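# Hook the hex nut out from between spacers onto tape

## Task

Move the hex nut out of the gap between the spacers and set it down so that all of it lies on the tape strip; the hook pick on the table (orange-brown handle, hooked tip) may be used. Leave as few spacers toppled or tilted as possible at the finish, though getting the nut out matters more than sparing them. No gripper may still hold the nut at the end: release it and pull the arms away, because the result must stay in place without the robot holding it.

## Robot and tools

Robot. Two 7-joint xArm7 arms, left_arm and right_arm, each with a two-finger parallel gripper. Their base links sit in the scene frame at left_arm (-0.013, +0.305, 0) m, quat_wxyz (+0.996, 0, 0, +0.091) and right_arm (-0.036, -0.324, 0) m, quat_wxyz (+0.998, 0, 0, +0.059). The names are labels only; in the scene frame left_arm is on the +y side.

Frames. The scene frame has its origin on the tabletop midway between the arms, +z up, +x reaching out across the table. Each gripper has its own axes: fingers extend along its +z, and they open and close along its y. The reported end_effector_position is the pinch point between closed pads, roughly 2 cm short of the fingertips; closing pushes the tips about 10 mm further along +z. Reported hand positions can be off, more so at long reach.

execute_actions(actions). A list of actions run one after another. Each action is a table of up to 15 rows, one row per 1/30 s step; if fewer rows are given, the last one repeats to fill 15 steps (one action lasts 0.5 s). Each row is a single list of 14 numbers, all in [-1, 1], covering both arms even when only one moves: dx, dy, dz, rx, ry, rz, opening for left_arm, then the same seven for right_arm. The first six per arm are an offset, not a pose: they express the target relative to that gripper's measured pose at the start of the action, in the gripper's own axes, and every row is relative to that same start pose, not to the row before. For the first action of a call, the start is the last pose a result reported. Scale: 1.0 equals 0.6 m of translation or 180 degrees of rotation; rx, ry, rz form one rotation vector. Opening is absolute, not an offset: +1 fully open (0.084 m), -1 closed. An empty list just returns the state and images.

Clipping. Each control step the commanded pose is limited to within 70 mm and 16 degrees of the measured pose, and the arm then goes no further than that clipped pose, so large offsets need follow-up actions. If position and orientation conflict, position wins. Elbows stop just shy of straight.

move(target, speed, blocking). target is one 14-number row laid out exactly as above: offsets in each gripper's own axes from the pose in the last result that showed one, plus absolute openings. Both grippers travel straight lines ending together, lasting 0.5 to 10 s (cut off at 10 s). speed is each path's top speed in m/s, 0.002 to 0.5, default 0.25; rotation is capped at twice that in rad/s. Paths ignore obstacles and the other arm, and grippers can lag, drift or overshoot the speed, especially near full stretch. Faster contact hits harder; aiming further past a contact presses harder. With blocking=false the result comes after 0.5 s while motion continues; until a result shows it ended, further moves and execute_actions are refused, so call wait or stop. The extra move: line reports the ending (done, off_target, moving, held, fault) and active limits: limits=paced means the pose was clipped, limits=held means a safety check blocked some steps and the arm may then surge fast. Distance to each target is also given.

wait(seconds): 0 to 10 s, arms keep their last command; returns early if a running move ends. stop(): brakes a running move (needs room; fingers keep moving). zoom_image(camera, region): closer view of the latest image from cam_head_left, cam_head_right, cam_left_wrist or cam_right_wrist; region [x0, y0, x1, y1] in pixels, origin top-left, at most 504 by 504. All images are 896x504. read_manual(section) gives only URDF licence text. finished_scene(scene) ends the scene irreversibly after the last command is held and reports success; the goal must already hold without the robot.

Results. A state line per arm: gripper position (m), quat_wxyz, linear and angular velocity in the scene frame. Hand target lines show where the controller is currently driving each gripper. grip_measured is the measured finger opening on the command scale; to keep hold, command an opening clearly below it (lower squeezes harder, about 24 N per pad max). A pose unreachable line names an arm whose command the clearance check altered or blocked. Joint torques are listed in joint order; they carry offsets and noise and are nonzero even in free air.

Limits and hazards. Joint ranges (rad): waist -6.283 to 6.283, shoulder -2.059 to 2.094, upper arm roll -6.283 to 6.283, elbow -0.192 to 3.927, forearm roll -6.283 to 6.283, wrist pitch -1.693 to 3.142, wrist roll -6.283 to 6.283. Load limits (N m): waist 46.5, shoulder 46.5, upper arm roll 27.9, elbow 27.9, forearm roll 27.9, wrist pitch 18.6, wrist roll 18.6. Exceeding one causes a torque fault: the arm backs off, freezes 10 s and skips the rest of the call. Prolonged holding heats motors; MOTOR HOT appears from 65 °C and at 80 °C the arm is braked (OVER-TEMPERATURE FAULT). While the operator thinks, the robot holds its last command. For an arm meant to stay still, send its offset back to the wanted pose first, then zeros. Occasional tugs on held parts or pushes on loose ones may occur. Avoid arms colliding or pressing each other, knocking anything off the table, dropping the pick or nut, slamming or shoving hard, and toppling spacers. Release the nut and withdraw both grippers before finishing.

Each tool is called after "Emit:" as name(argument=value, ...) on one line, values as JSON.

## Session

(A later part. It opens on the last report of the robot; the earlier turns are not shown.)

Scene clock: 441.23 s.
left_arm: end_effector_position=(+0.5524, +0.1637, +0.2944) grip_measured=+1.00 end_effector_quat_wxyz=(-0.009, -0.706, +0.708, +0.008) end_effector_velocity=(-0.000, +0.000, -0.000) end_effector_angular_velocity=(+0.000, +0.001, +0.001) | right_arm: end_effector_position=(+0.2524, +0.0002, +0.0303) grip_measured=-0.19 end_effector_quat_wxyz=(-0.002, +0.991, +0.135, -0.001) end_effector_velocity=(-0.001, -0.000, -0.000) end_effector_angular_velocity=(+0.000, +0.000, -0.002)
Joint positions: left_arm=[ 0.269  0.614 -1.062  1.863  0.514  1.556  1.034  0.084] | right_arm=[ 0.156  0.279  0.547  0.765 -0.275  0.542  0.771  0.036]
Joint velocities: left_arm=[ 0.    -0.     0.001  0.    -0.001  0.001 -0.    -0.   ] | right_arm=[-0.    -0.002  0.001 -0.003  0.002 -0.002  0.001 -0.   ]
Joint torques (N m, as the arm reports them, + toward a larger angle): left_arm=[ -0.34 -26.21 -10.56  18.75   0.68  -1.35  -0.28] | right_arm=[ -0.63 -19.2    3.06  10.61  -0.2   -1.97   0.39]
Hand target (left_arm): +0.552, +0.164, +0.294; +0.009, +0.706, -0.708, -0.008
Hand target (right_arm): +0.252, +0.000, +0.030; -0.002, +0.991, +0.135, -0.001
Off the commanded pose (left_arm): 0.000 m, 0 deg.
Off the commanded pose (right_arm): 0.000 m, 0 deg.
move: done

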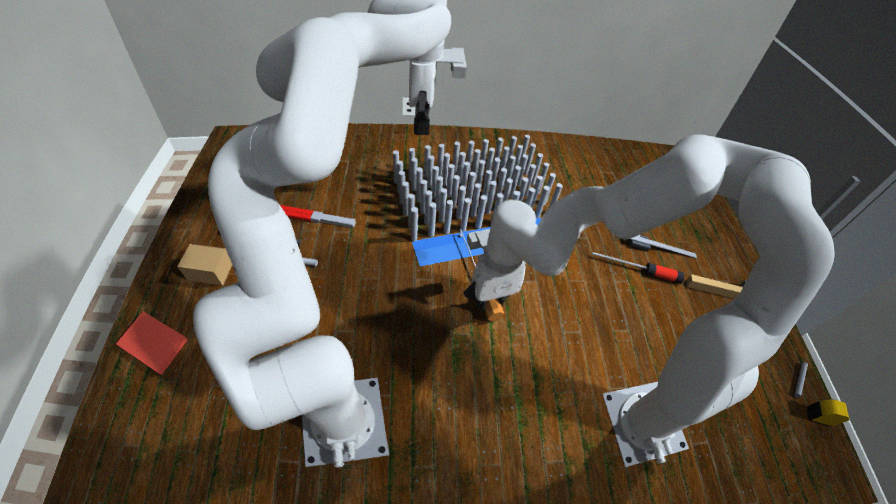

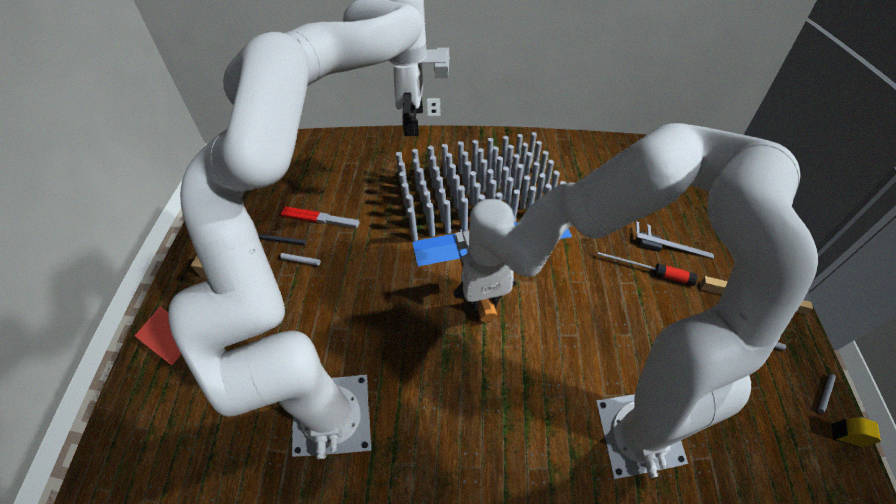

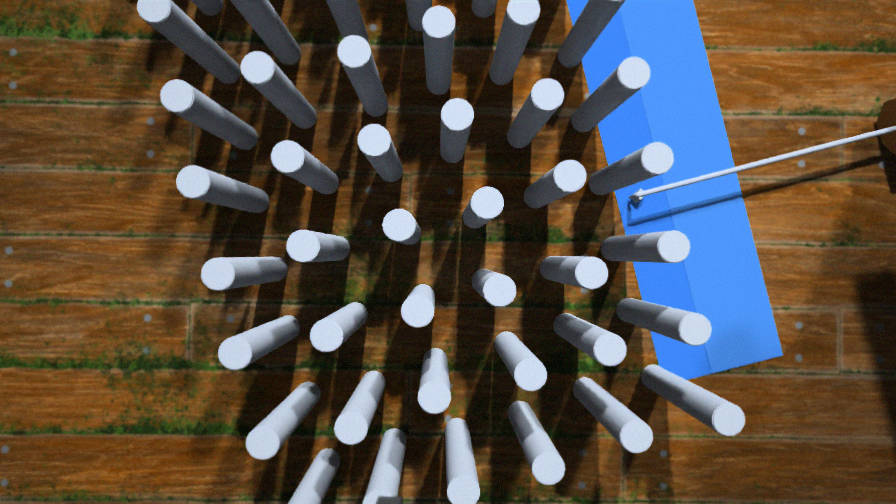

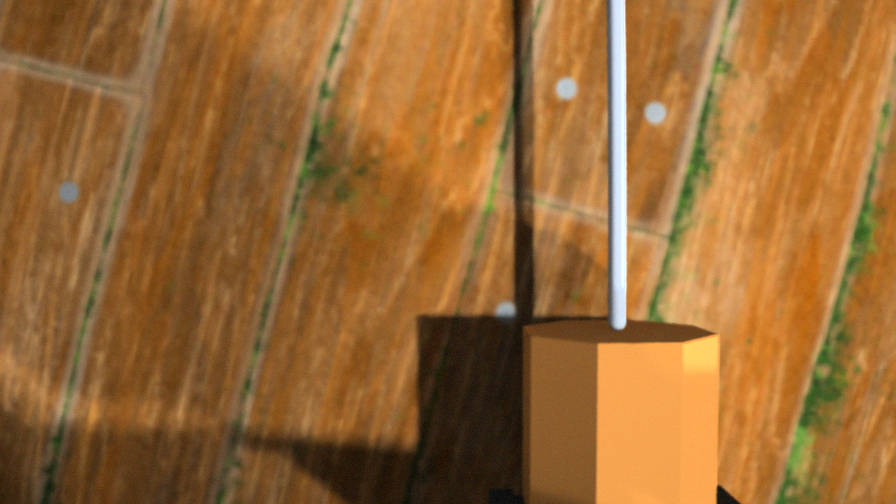

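On the tape; one more pull for margin.

Emit:
move(target=[0,0,0,0,0,0,1,-0.022,-0.004,0,0,0,0,-0.6], speed=0.02)

Emit:
move(target=[0,0,0,0,0,0,1,0.003,0,-0.035,0,0,0,-0.6], speed=0.04)

Emit:
move(target=[0,0,0,0,0,0,1,-0.17,0,0,0,0,0,-0.6], speed=0.1)

Emit:
move(target=[0,0,0,0,0,0,1,0,0,0.04,0,0,0,-0.6], speed=0.04)

Emit:
move(target=[0,0,0,0,0,0,1,0,0,0,0,0,0,1])

Emit:
move(target=[0,0,0,0,0,0,1,0,0,-0.1,0,0,0,1], speed=0.1)

Scene clock: 452.97 s.
left_arm: end_effector_position=(+0.5524, +0.1637, +0.2944) grip_measured=+1.00 end_effector_quat_wxyz=(-0.009, -0.706, +0.708, +0.008) end_effector_velocity=(+0.000, -0.000, -0.000) end_effector_angular_velocity=(+0.000, -0.001, -0.000) | right_arm: end_effector_position=(+0.2392, -0.0010, +0.0303) grip_measured=-0.19 end_effector_quat_wxyz=(-0.001, +0.991, +0.135, -0.001) end_effector_velocity=(+0.000, -0.001, +0.000) end_effector_angular_velocity=(+0.001, -0.001, -0.004)
Joint positions: left_arm=[ 0.269  0.614 -1.062  1.863  0.514  1.556  1.034  0.084] | right_arm=[ 0.16   0.253  0.561  0.729 -0.261  0.528  0.782  0.036]
Joint velocities: left_arm=[ 0.    -0.    -0.    -0.001  0.001 -0.001 -0.     0.   ] | right_arm=[-0.002 -0.004  0.001 -0.003  0.002 -0.002  0.001  0.   ]
Joint torques (N m, as the arm reports them, + toward a larger angle): left_arm=[ -1.36 -26.65 -10.8   18.69   1.01  -1.46  -0.21] | right_arm=[ -0.58 -18.38   2.62  10.37  -0.22  -2.07   0.53]
Hand target (left_arm): +0.552, +0.164, +0.294; +0.009, +0.706, -0.708, -0.008
Hand target (right_arm): +0.239, -0.001, +0.030; -0.001, +0.991, +0.135, -0.001
Off the commanded pose (left_arm): 0.000 m, 0 deg.
Off the commanded pose (right_arm): 0.000 m, 0 deg.
move: done

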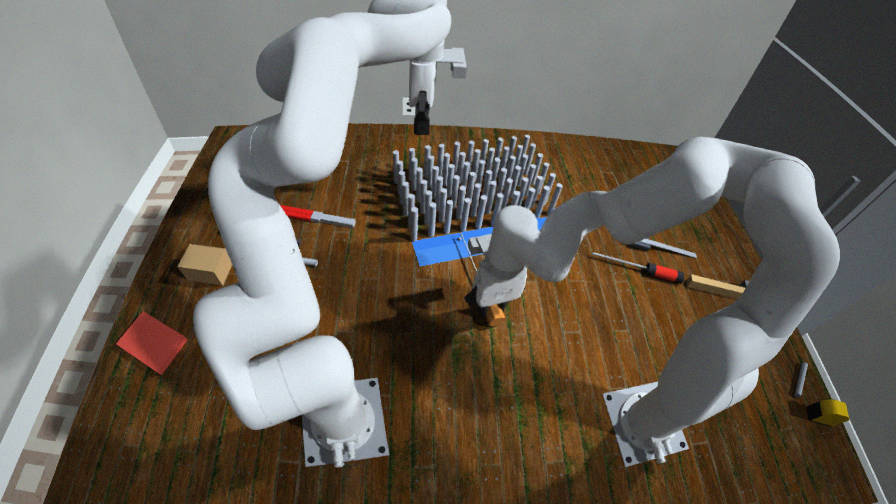

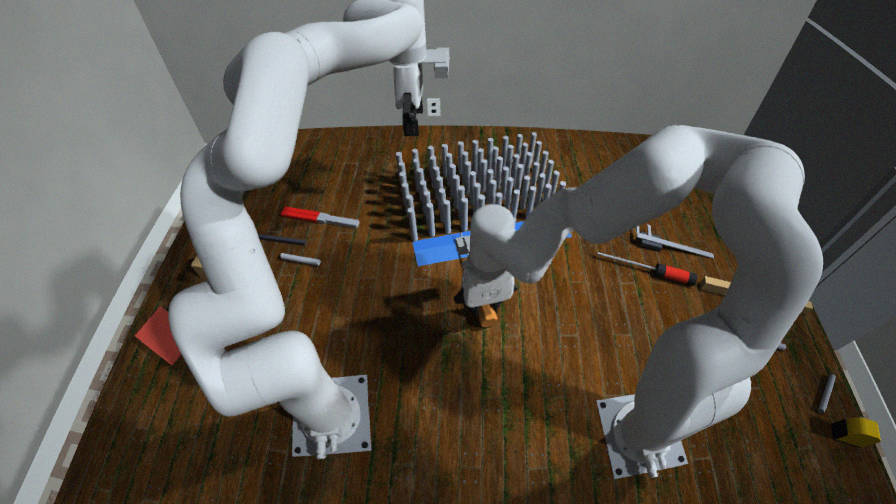

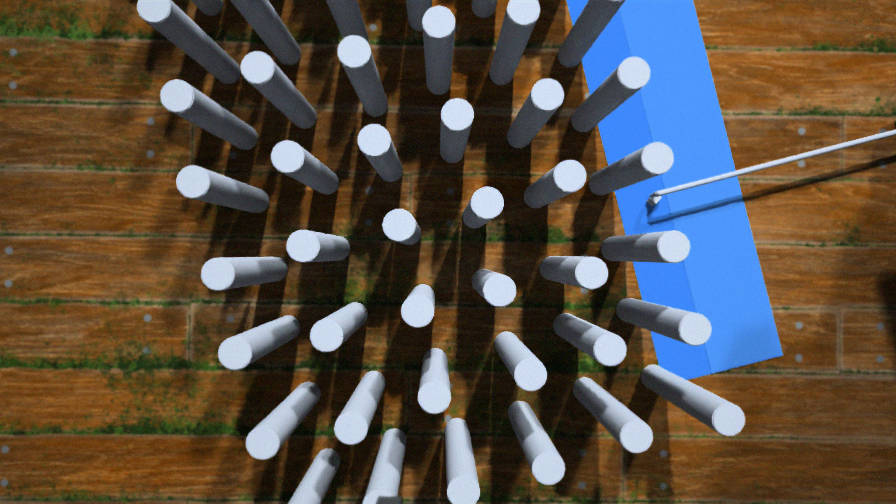

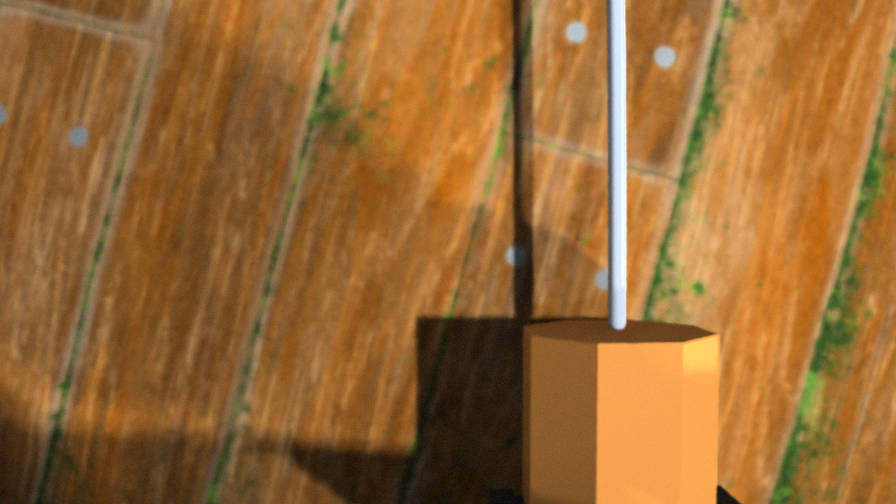

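Scene clock: 453.83 s.
left_arm: end_effector_position=(+0.5524, +0.1637, +0.2944) grip_measured=+1.00 end_effector_quat_wxyz=(-0.009, -0.706, +0.708, +0.008) end_effector_velocity=(+0.001, +0.000, -0.000) end_effector_angular_velocity=(+0.000, -0.001, +0.001) | right_arm: end_effector_position=(+0.2410, -0.0008, +0.0510) grip_measured=-0.19 end_effector_quat_wxyz=(-0.001, +0.991, +0.135, -0.001) end_effector_velocity=(-0.001, -0.000, +0.001) end_effector_angular_velocity=(-0.001, +0.001, +0.002)
Joint positions: left_arm=[ 0.269  0.614 -1.062  1.863  0.514  1.556  1.034  0.084] | right_arm=[ 0.137  0.194  0.593  0.737 -0.192  0.584  0.73   0.036]
Joint velocities: left_arm=[ 0.     0.001  0.001  0.     0.001 -0.001 -0.    -0.   ] | right_arm=[-0.001 -0.003  0.002 -0.     0.004  0.004 -0.005 -0.   ]
Joint torques (N m, as the arm reports them, + toward a larger angle): left_arm=[ -1.1  -27.24 -10.98  18.72   0.64  -1.57  -0.52] | right_arm=[  0.2  -17.52   2.36  11.44  -0.38  -1.91   0.52]
Hand target (left_arm): +0.552, +0.164, +0.294; +0.009, +0.706, -0.708, -0.008
Hand target (right_arm): +0.241, -0.001, +0.051; -0.001, +0.991, +0.135, -0.000
Off the commanded pose (left_arm): 0.000 m, 0 deg.
Off the commanded pose (right_arm): 0.000 m, 0 deg.
move: done

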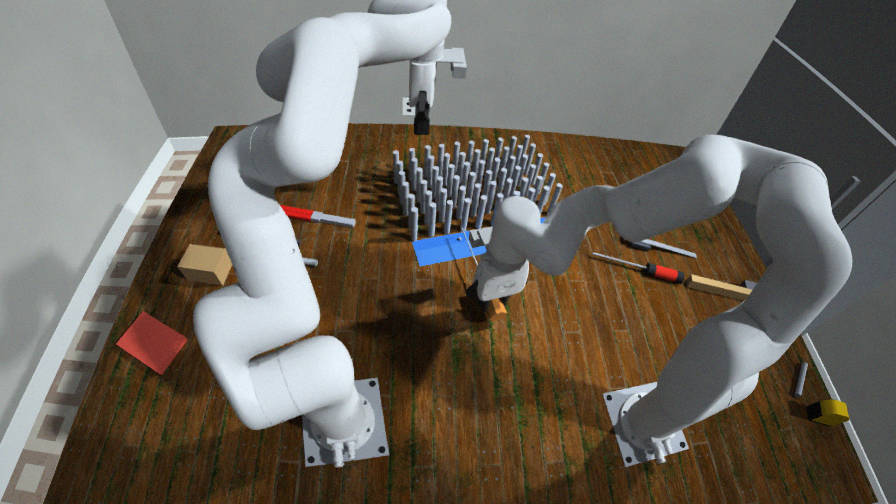

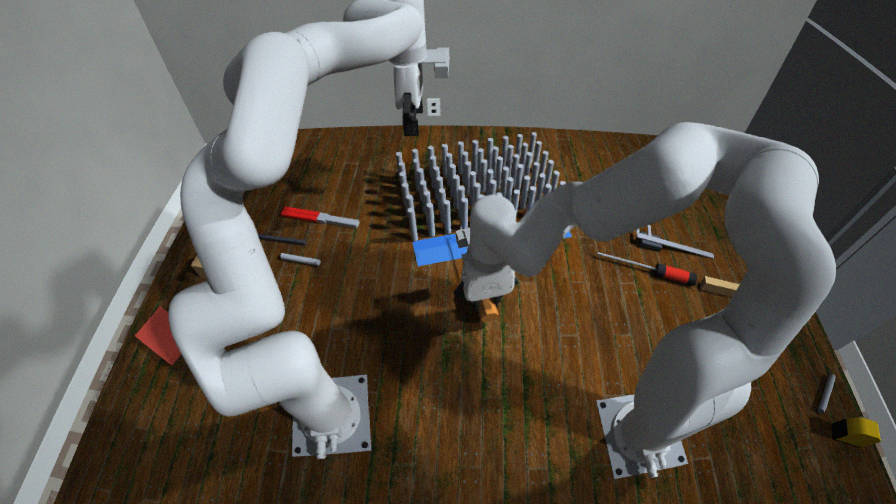

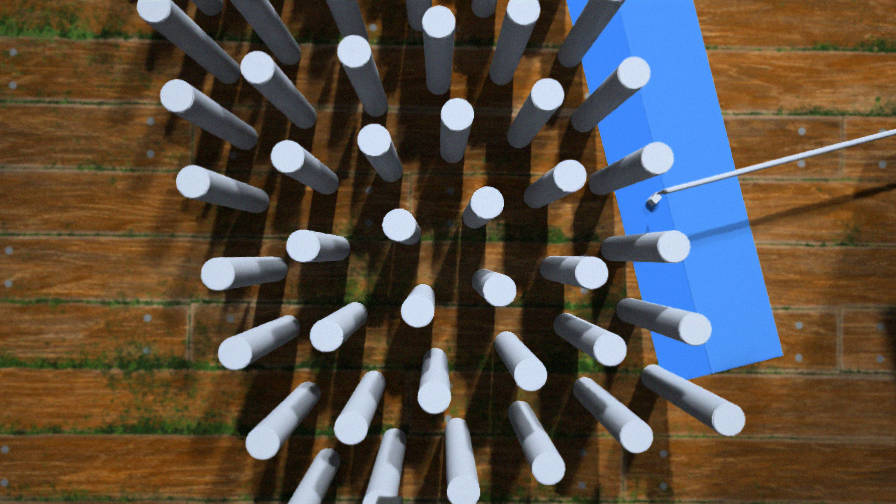

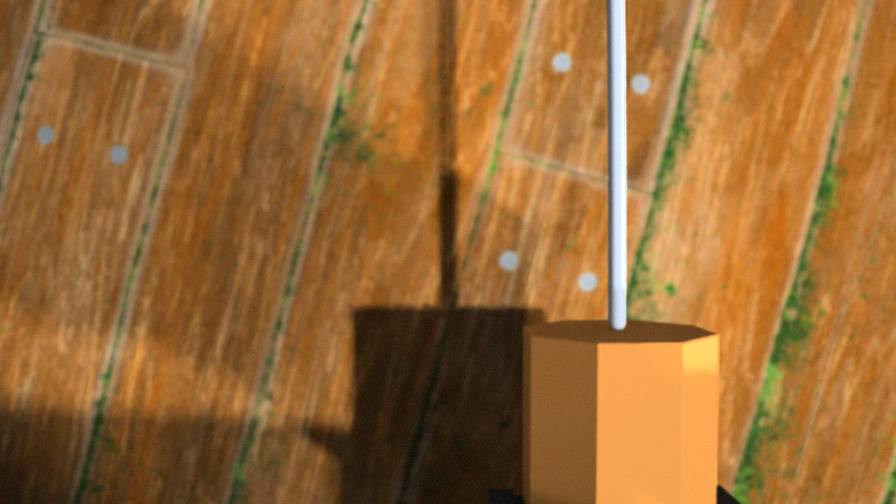

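Scene clock: 455.27 s.
left_arm: end_effector_position=(+0.5524, +0.1637, +0.2944) grip_measured=+1.00 end_effector_quat_wxyz=(-0.009, -0.706, +0.708, +0.008) end_effector_velocity=(-0.001, +0.000, -0.000) end_effector_angular_velocity=(-0.000, +0.003, +0.001) | right_arm: end_effector_position=(+0.1434, -0.0285, +0.0510) grip_measured=-0.19 end_effector_quat_wxyz=(-0.000, +0.991, +0.134, -0.000) end_effector_velocity=(-0.002, -0.001, +0.001) end_effector_angular_velocity=(+0.002, +0.001, +0.002)
Joint positions: left_arm=[ 0.269  0.614 -1.062  1.863  0.514  1.556  1.034  0.084] | right_arm=[ 0.209 -0.083  0.712  0.451  0.112  0.516  0.671  0.036]
Joint velocities: left_arm=[ 0.     0.     0.001 -0.    -0.002  0.002  0.    -0.   ] | right_arm=[ 0.006 -0.01  -0.001 -0.006  0.016  0.001 -0.011  0.   ]
Joint torques (N m, as the arm reports them, + toward a larger angle): left_arm=[ -0.8  -26.8  -10.69  18.68   0.82  -1.18  -0.51] | right_arm=[-0.56 -9.53 -0.32 10.6  -0.33 -1.84  0.61]
Hand target (left_arm): +0.552, +0.164, +0.294; +0.009, +0.706, -0.708, -0.008
Hand target (right_arm): +0.143, -0.029, +0.051; -0.000, +0.991, +0.135, -0.000
Off the commanded pose (left_arm): 0.000 m, 0 deg.
Off the commanded pose (right_arm): 0.001 m, 0 deg.
move: done

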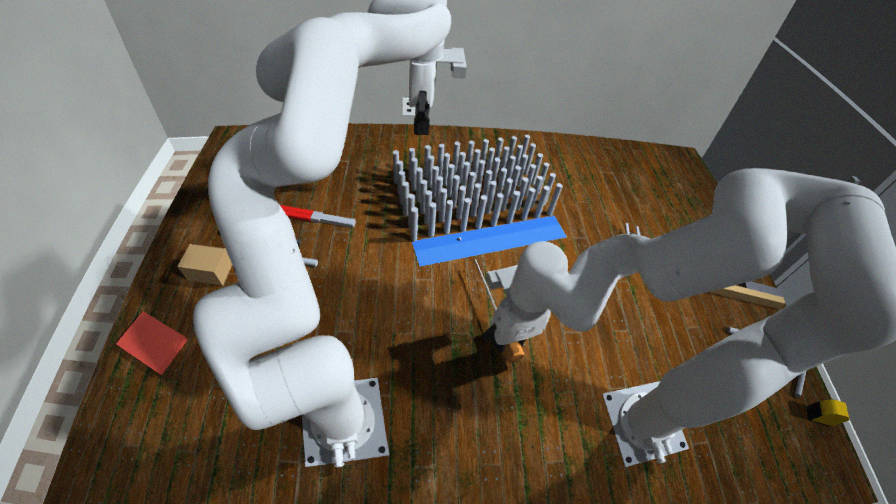

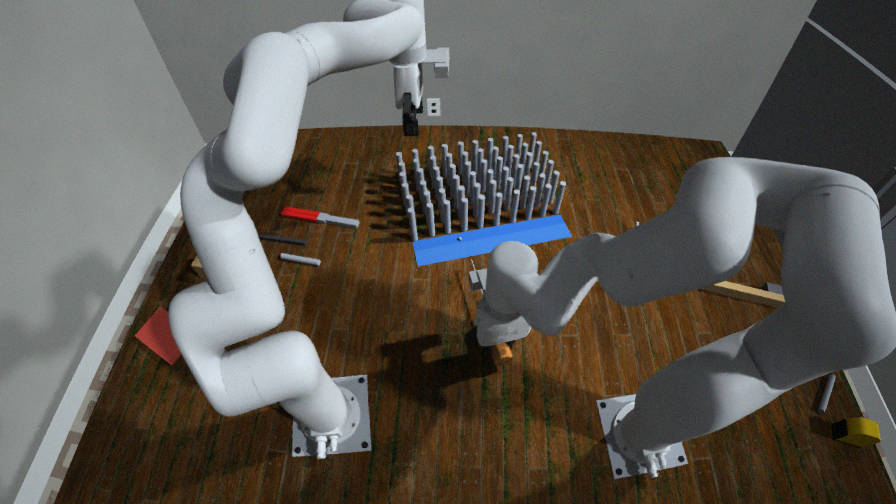

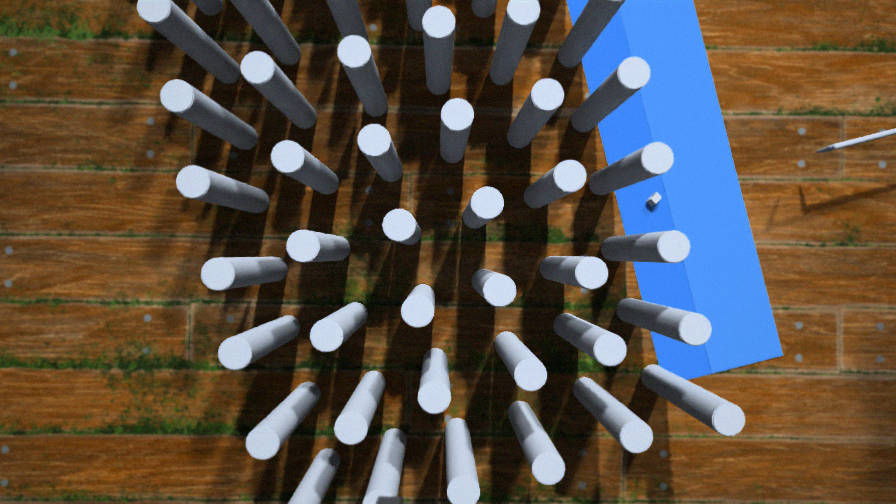

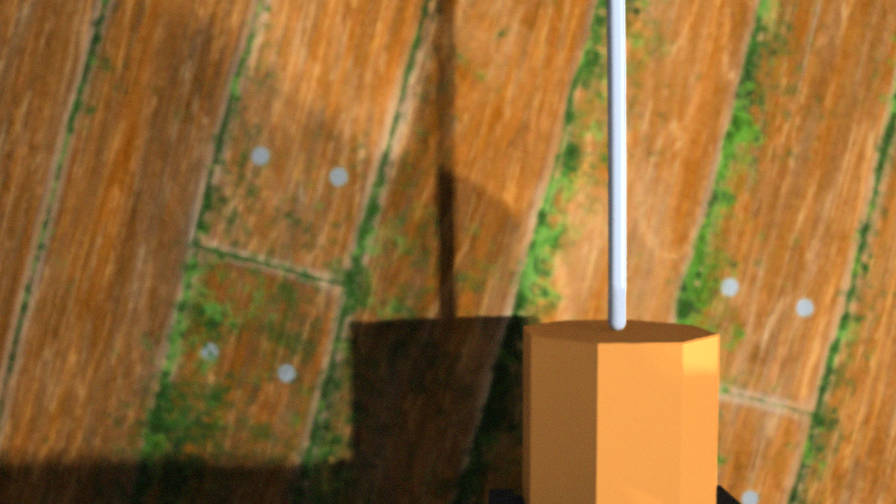

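Scene clock: 456.20 s.
left_arm: end_effector_position=(+0.5524, +0.1637, +0.2944) grip_measured=+1.00 end_effector_quat_wxyz=(-0.009, -0.706, +0.708, +0.008) end_effector_velocity=(+0.000, -0.000, +0.000) end_effector_angular_velocity=(-0.002, -0.002, -0.001) | right_arm: end_effector_position=(+0.1432, -0.0282, +0.0274) grip_measured=-0.19 end_effector_quat_wxyz=(-0.001, +0.991, +0.135, -0.000) end_effector_velocity=(+0.001, +0.000, -0.001) end_effector_angular_velocity=(-0.002, -0.005, +0.000)
Joint positions: left_arm=[ 0.269  0.614 -1.062  1.863  0.514  1.556  1.034  0.084] | right_arm=[ 0.188  0.024  0.71   0.442 -0.033  0.423  0.777  0.036]
Joint velocities: left_arm=[ 0.     0.    -0.001  0.001  0.    -0.002  0.     0.   ] | right_arm=[ 0.001  0.008 -0.003  0.002 -0.026 -0.005  0.021 -0.   ]
Joint torques (N m, as the arm reports them, + toward a larger angle): left_arm=[ -0.87 -26.54 -11.06  18.74   0.49  -1.64  -0.17] | right_arm=[ -0.25 -11.22   0.83   9.74   0.03  -2.08   0.38]
Hand target (left_arm): +0.552, +0.164, +0.294; +0.009, +0.706, -0.708, -0.008
Hand target (right_arm): +0.143, -0.028, +0.027; -0.001, +0.991, +0.135, -0.000
Off the commanded pose (left_arm): 0.000 m, 0 deg.
Off the commanded pose (right_arm): 0.001 m, 0 deg.
move: done

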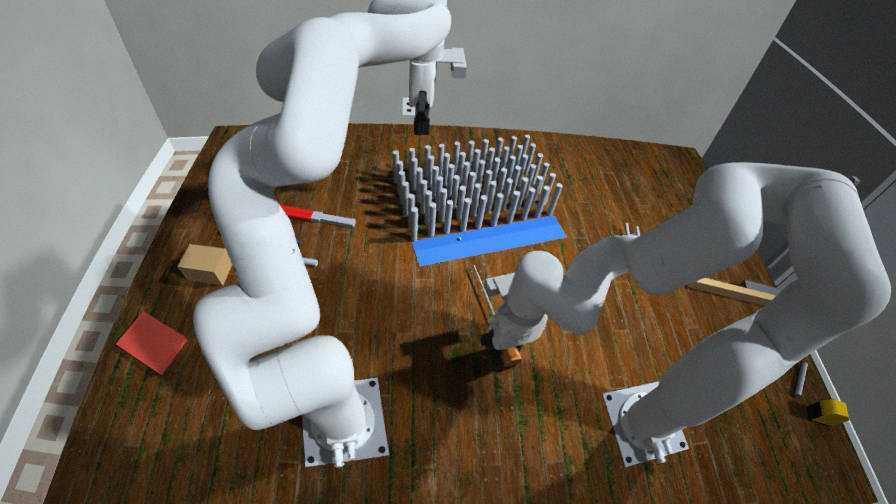

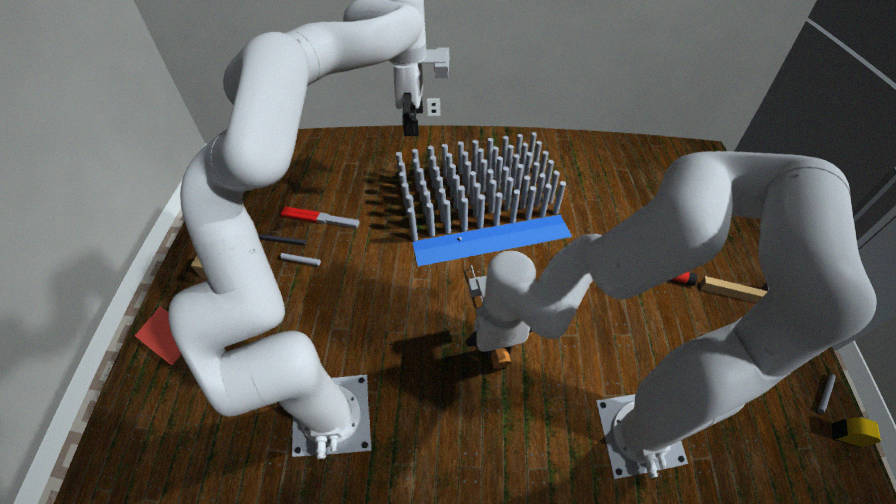

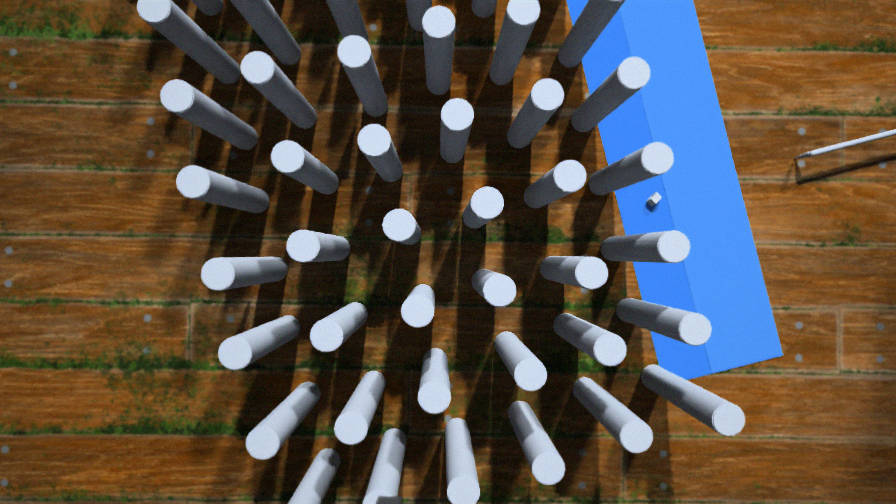

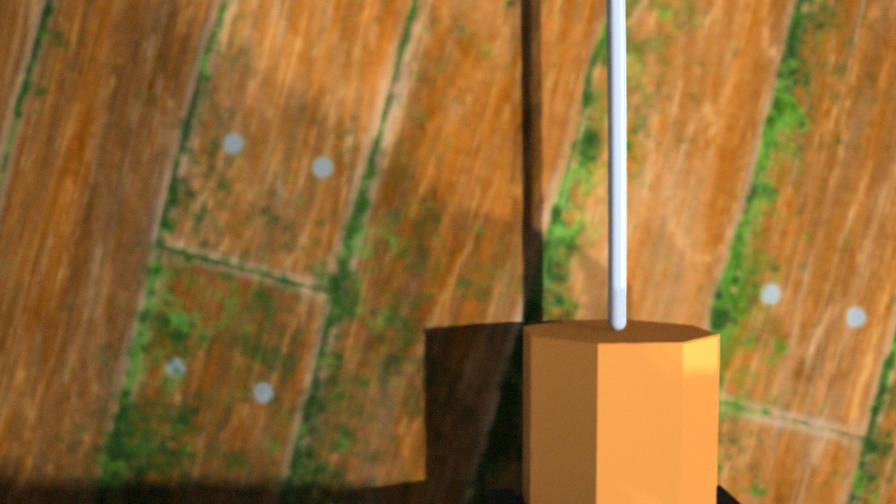

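Scene clock: 456.70 s.
left_arm: end_effector_position=(+0.5524, +0.1637, +0.2944) grip_measured=+1.00 end_effector_quat_wxyz=(-0.009, -0.706, +0.708, +0.008) end_effector_velocity=(+0.001, -0.000, +0.001) end_effector_angular_velocity=(-0.001, -0.004, +0.001) | right_arm: end_effector_position=(+0.1432, -0.0282, +0.0274) grip_measured=+1.00 end_effector_quat_wxyz=(-0.001, +0.991, +0.135, -0.000) end_effector_velocity=(-0.000, +0.000, +0.000) end_effector_angular_velocity=(-0.000, -0.000, +0.001)
Joint positions: left_arm=[ 0.269  0.614 -1.062  1.863  0.514  1.556  1.034  0.084] | right_arm=[ 0.188  0.024  0.71   0.442 -0.033  0.423  0.777  0.084]
Joint velocities: left_arm=[ 0.    -0.001 -0.     0.001  0.001 -0.002 -0.    -0.   ] | right_arm=[ 0.001 -0.    -0.001  0.    -0.001  0.     0.     0.   ]
Joint torques (N m, as the arm reports them, + toward a larger angle): left_arm=[ -0.42 -26.94 -10.84  18.9    1.    -1.21  -0.23] | right_arm=[ -0.62 -11.15   0.72  10.04  -0.48  -1.92   0.44]
Hand target (left_arm): +0.552, +0.164, +0.294; +0.009, +0.706, -0.708, -0.008
Hand target (right_arm): +0.143, -0.028, +0.027; -0.001, +0.991, +0.135, -0.000
Off the commanded pose (left_arm): 0.000 m, 0 deg.
Off the commanded pose (right_arm): 0.000 m, 0 deg.
move: done

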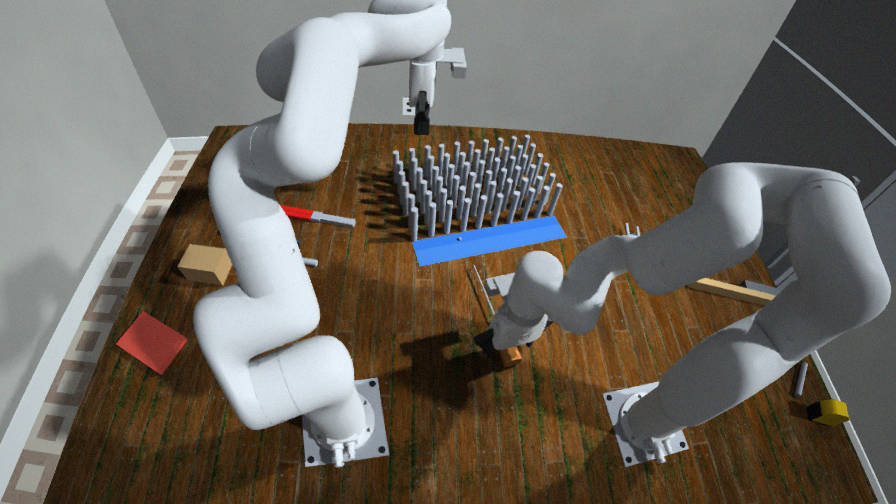

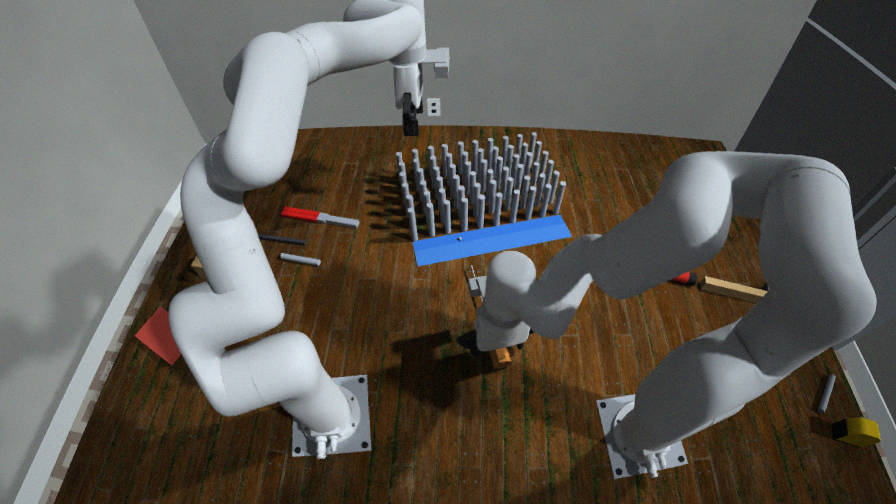

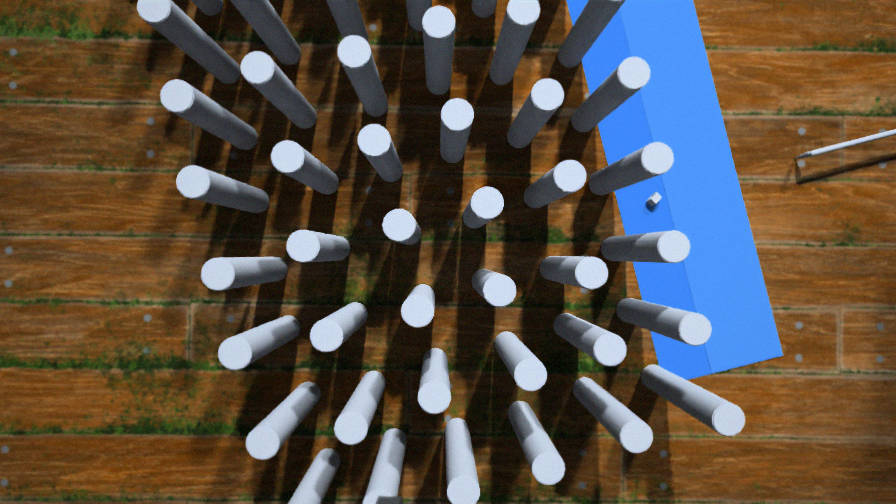

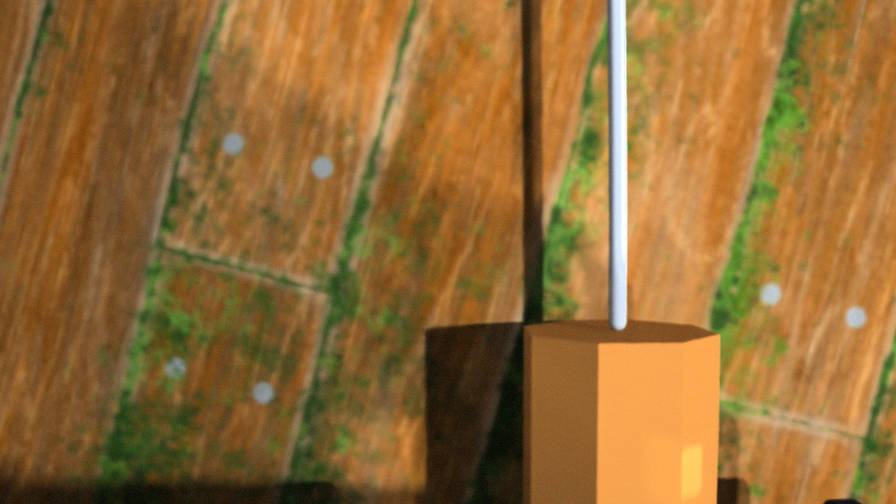

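Scene clock: 457.77 s.
left_arm: end_effector_position=(+0.5524, +0.1637, +0.2944) grip_measured=+1.00 end_effector_quat_wxyz=(-0.009, -0.706, +0.708, +0.008) end_effector_velocity=(-0.000, +0.001, +0.000) end_effector_angular_velocity=(+0.002, +0.002, +0.000) | right_arm: end_effector_position=(+0.1437, -0.0288, +0.0867) grip_measured=+1.00 end_effector_quat_wxyz=(-0.000, +0.991, +0.134, -0.000) end_effector_velocity=(+0.000, +0.001, +0.003) end_effector_angular_velocity=(+0.002, -0.004, +0.004)
Joint positions: left_arm=[ 0.269  0.614 -1.062  1.863  0.514  1.556  1.034  0.084] | right_arm=[ 0.234 -0.221  0.691  0.479  0.23   0.663  0.581  0.084]
Joint velocities: left_arm=[-0.     0.    -0.     0.001  0.001  0.003 -0.     0.   ] | right_arm=[ 0.003 -0.008 -0.002  0.002  0.003  0.005 -0.004  0.   ]
Joint torques (N m, as the arm reports them, + toward a larger angle): left_arm=[ -1.06 -26.81 -10.85  19.     0.64  -1.43  -0.21] | right_arm=[-1.21 -8.29 -1.66 11.37 -0.19 -1.95  0.42]
Hand target (left_arm): +0.552, +0.164, +0.294; +0.009, +0.706, -0.708, -0.008
Hand target (right_arm): +0.144, -0.029, +0.087; -0.000, +0.991, +0.134, -0.000
Off the commanded pose (left_arm): 0.000 m, 0 deg.
Off the commanded pose (right_arm): 0.001 m, 0 deg.
move: done

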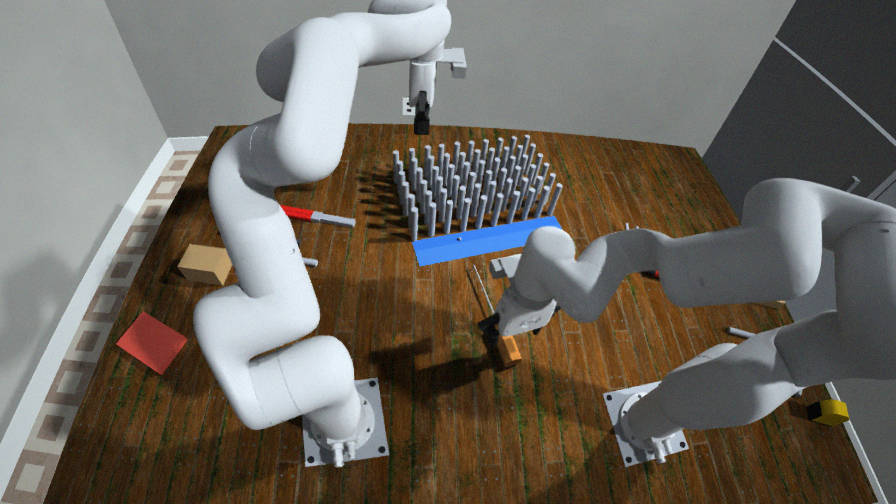

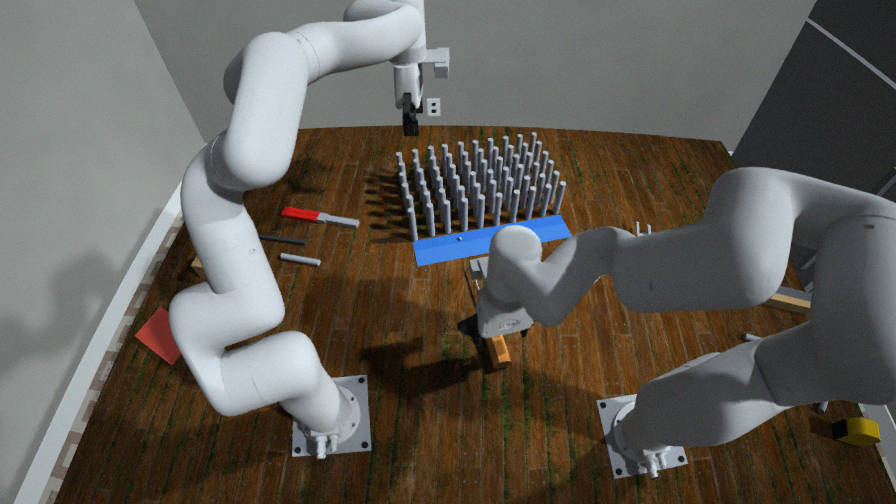

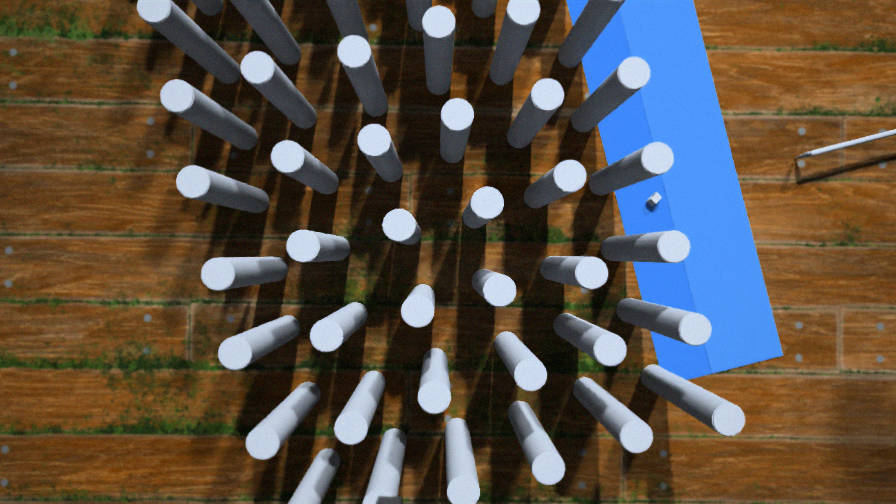

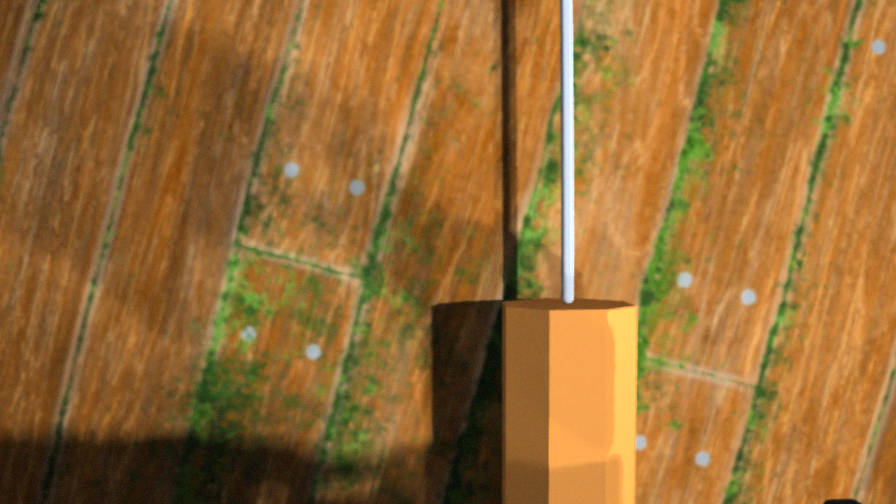

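Emit:
finished_scene(scene=2)

The scene is finished: the task was done.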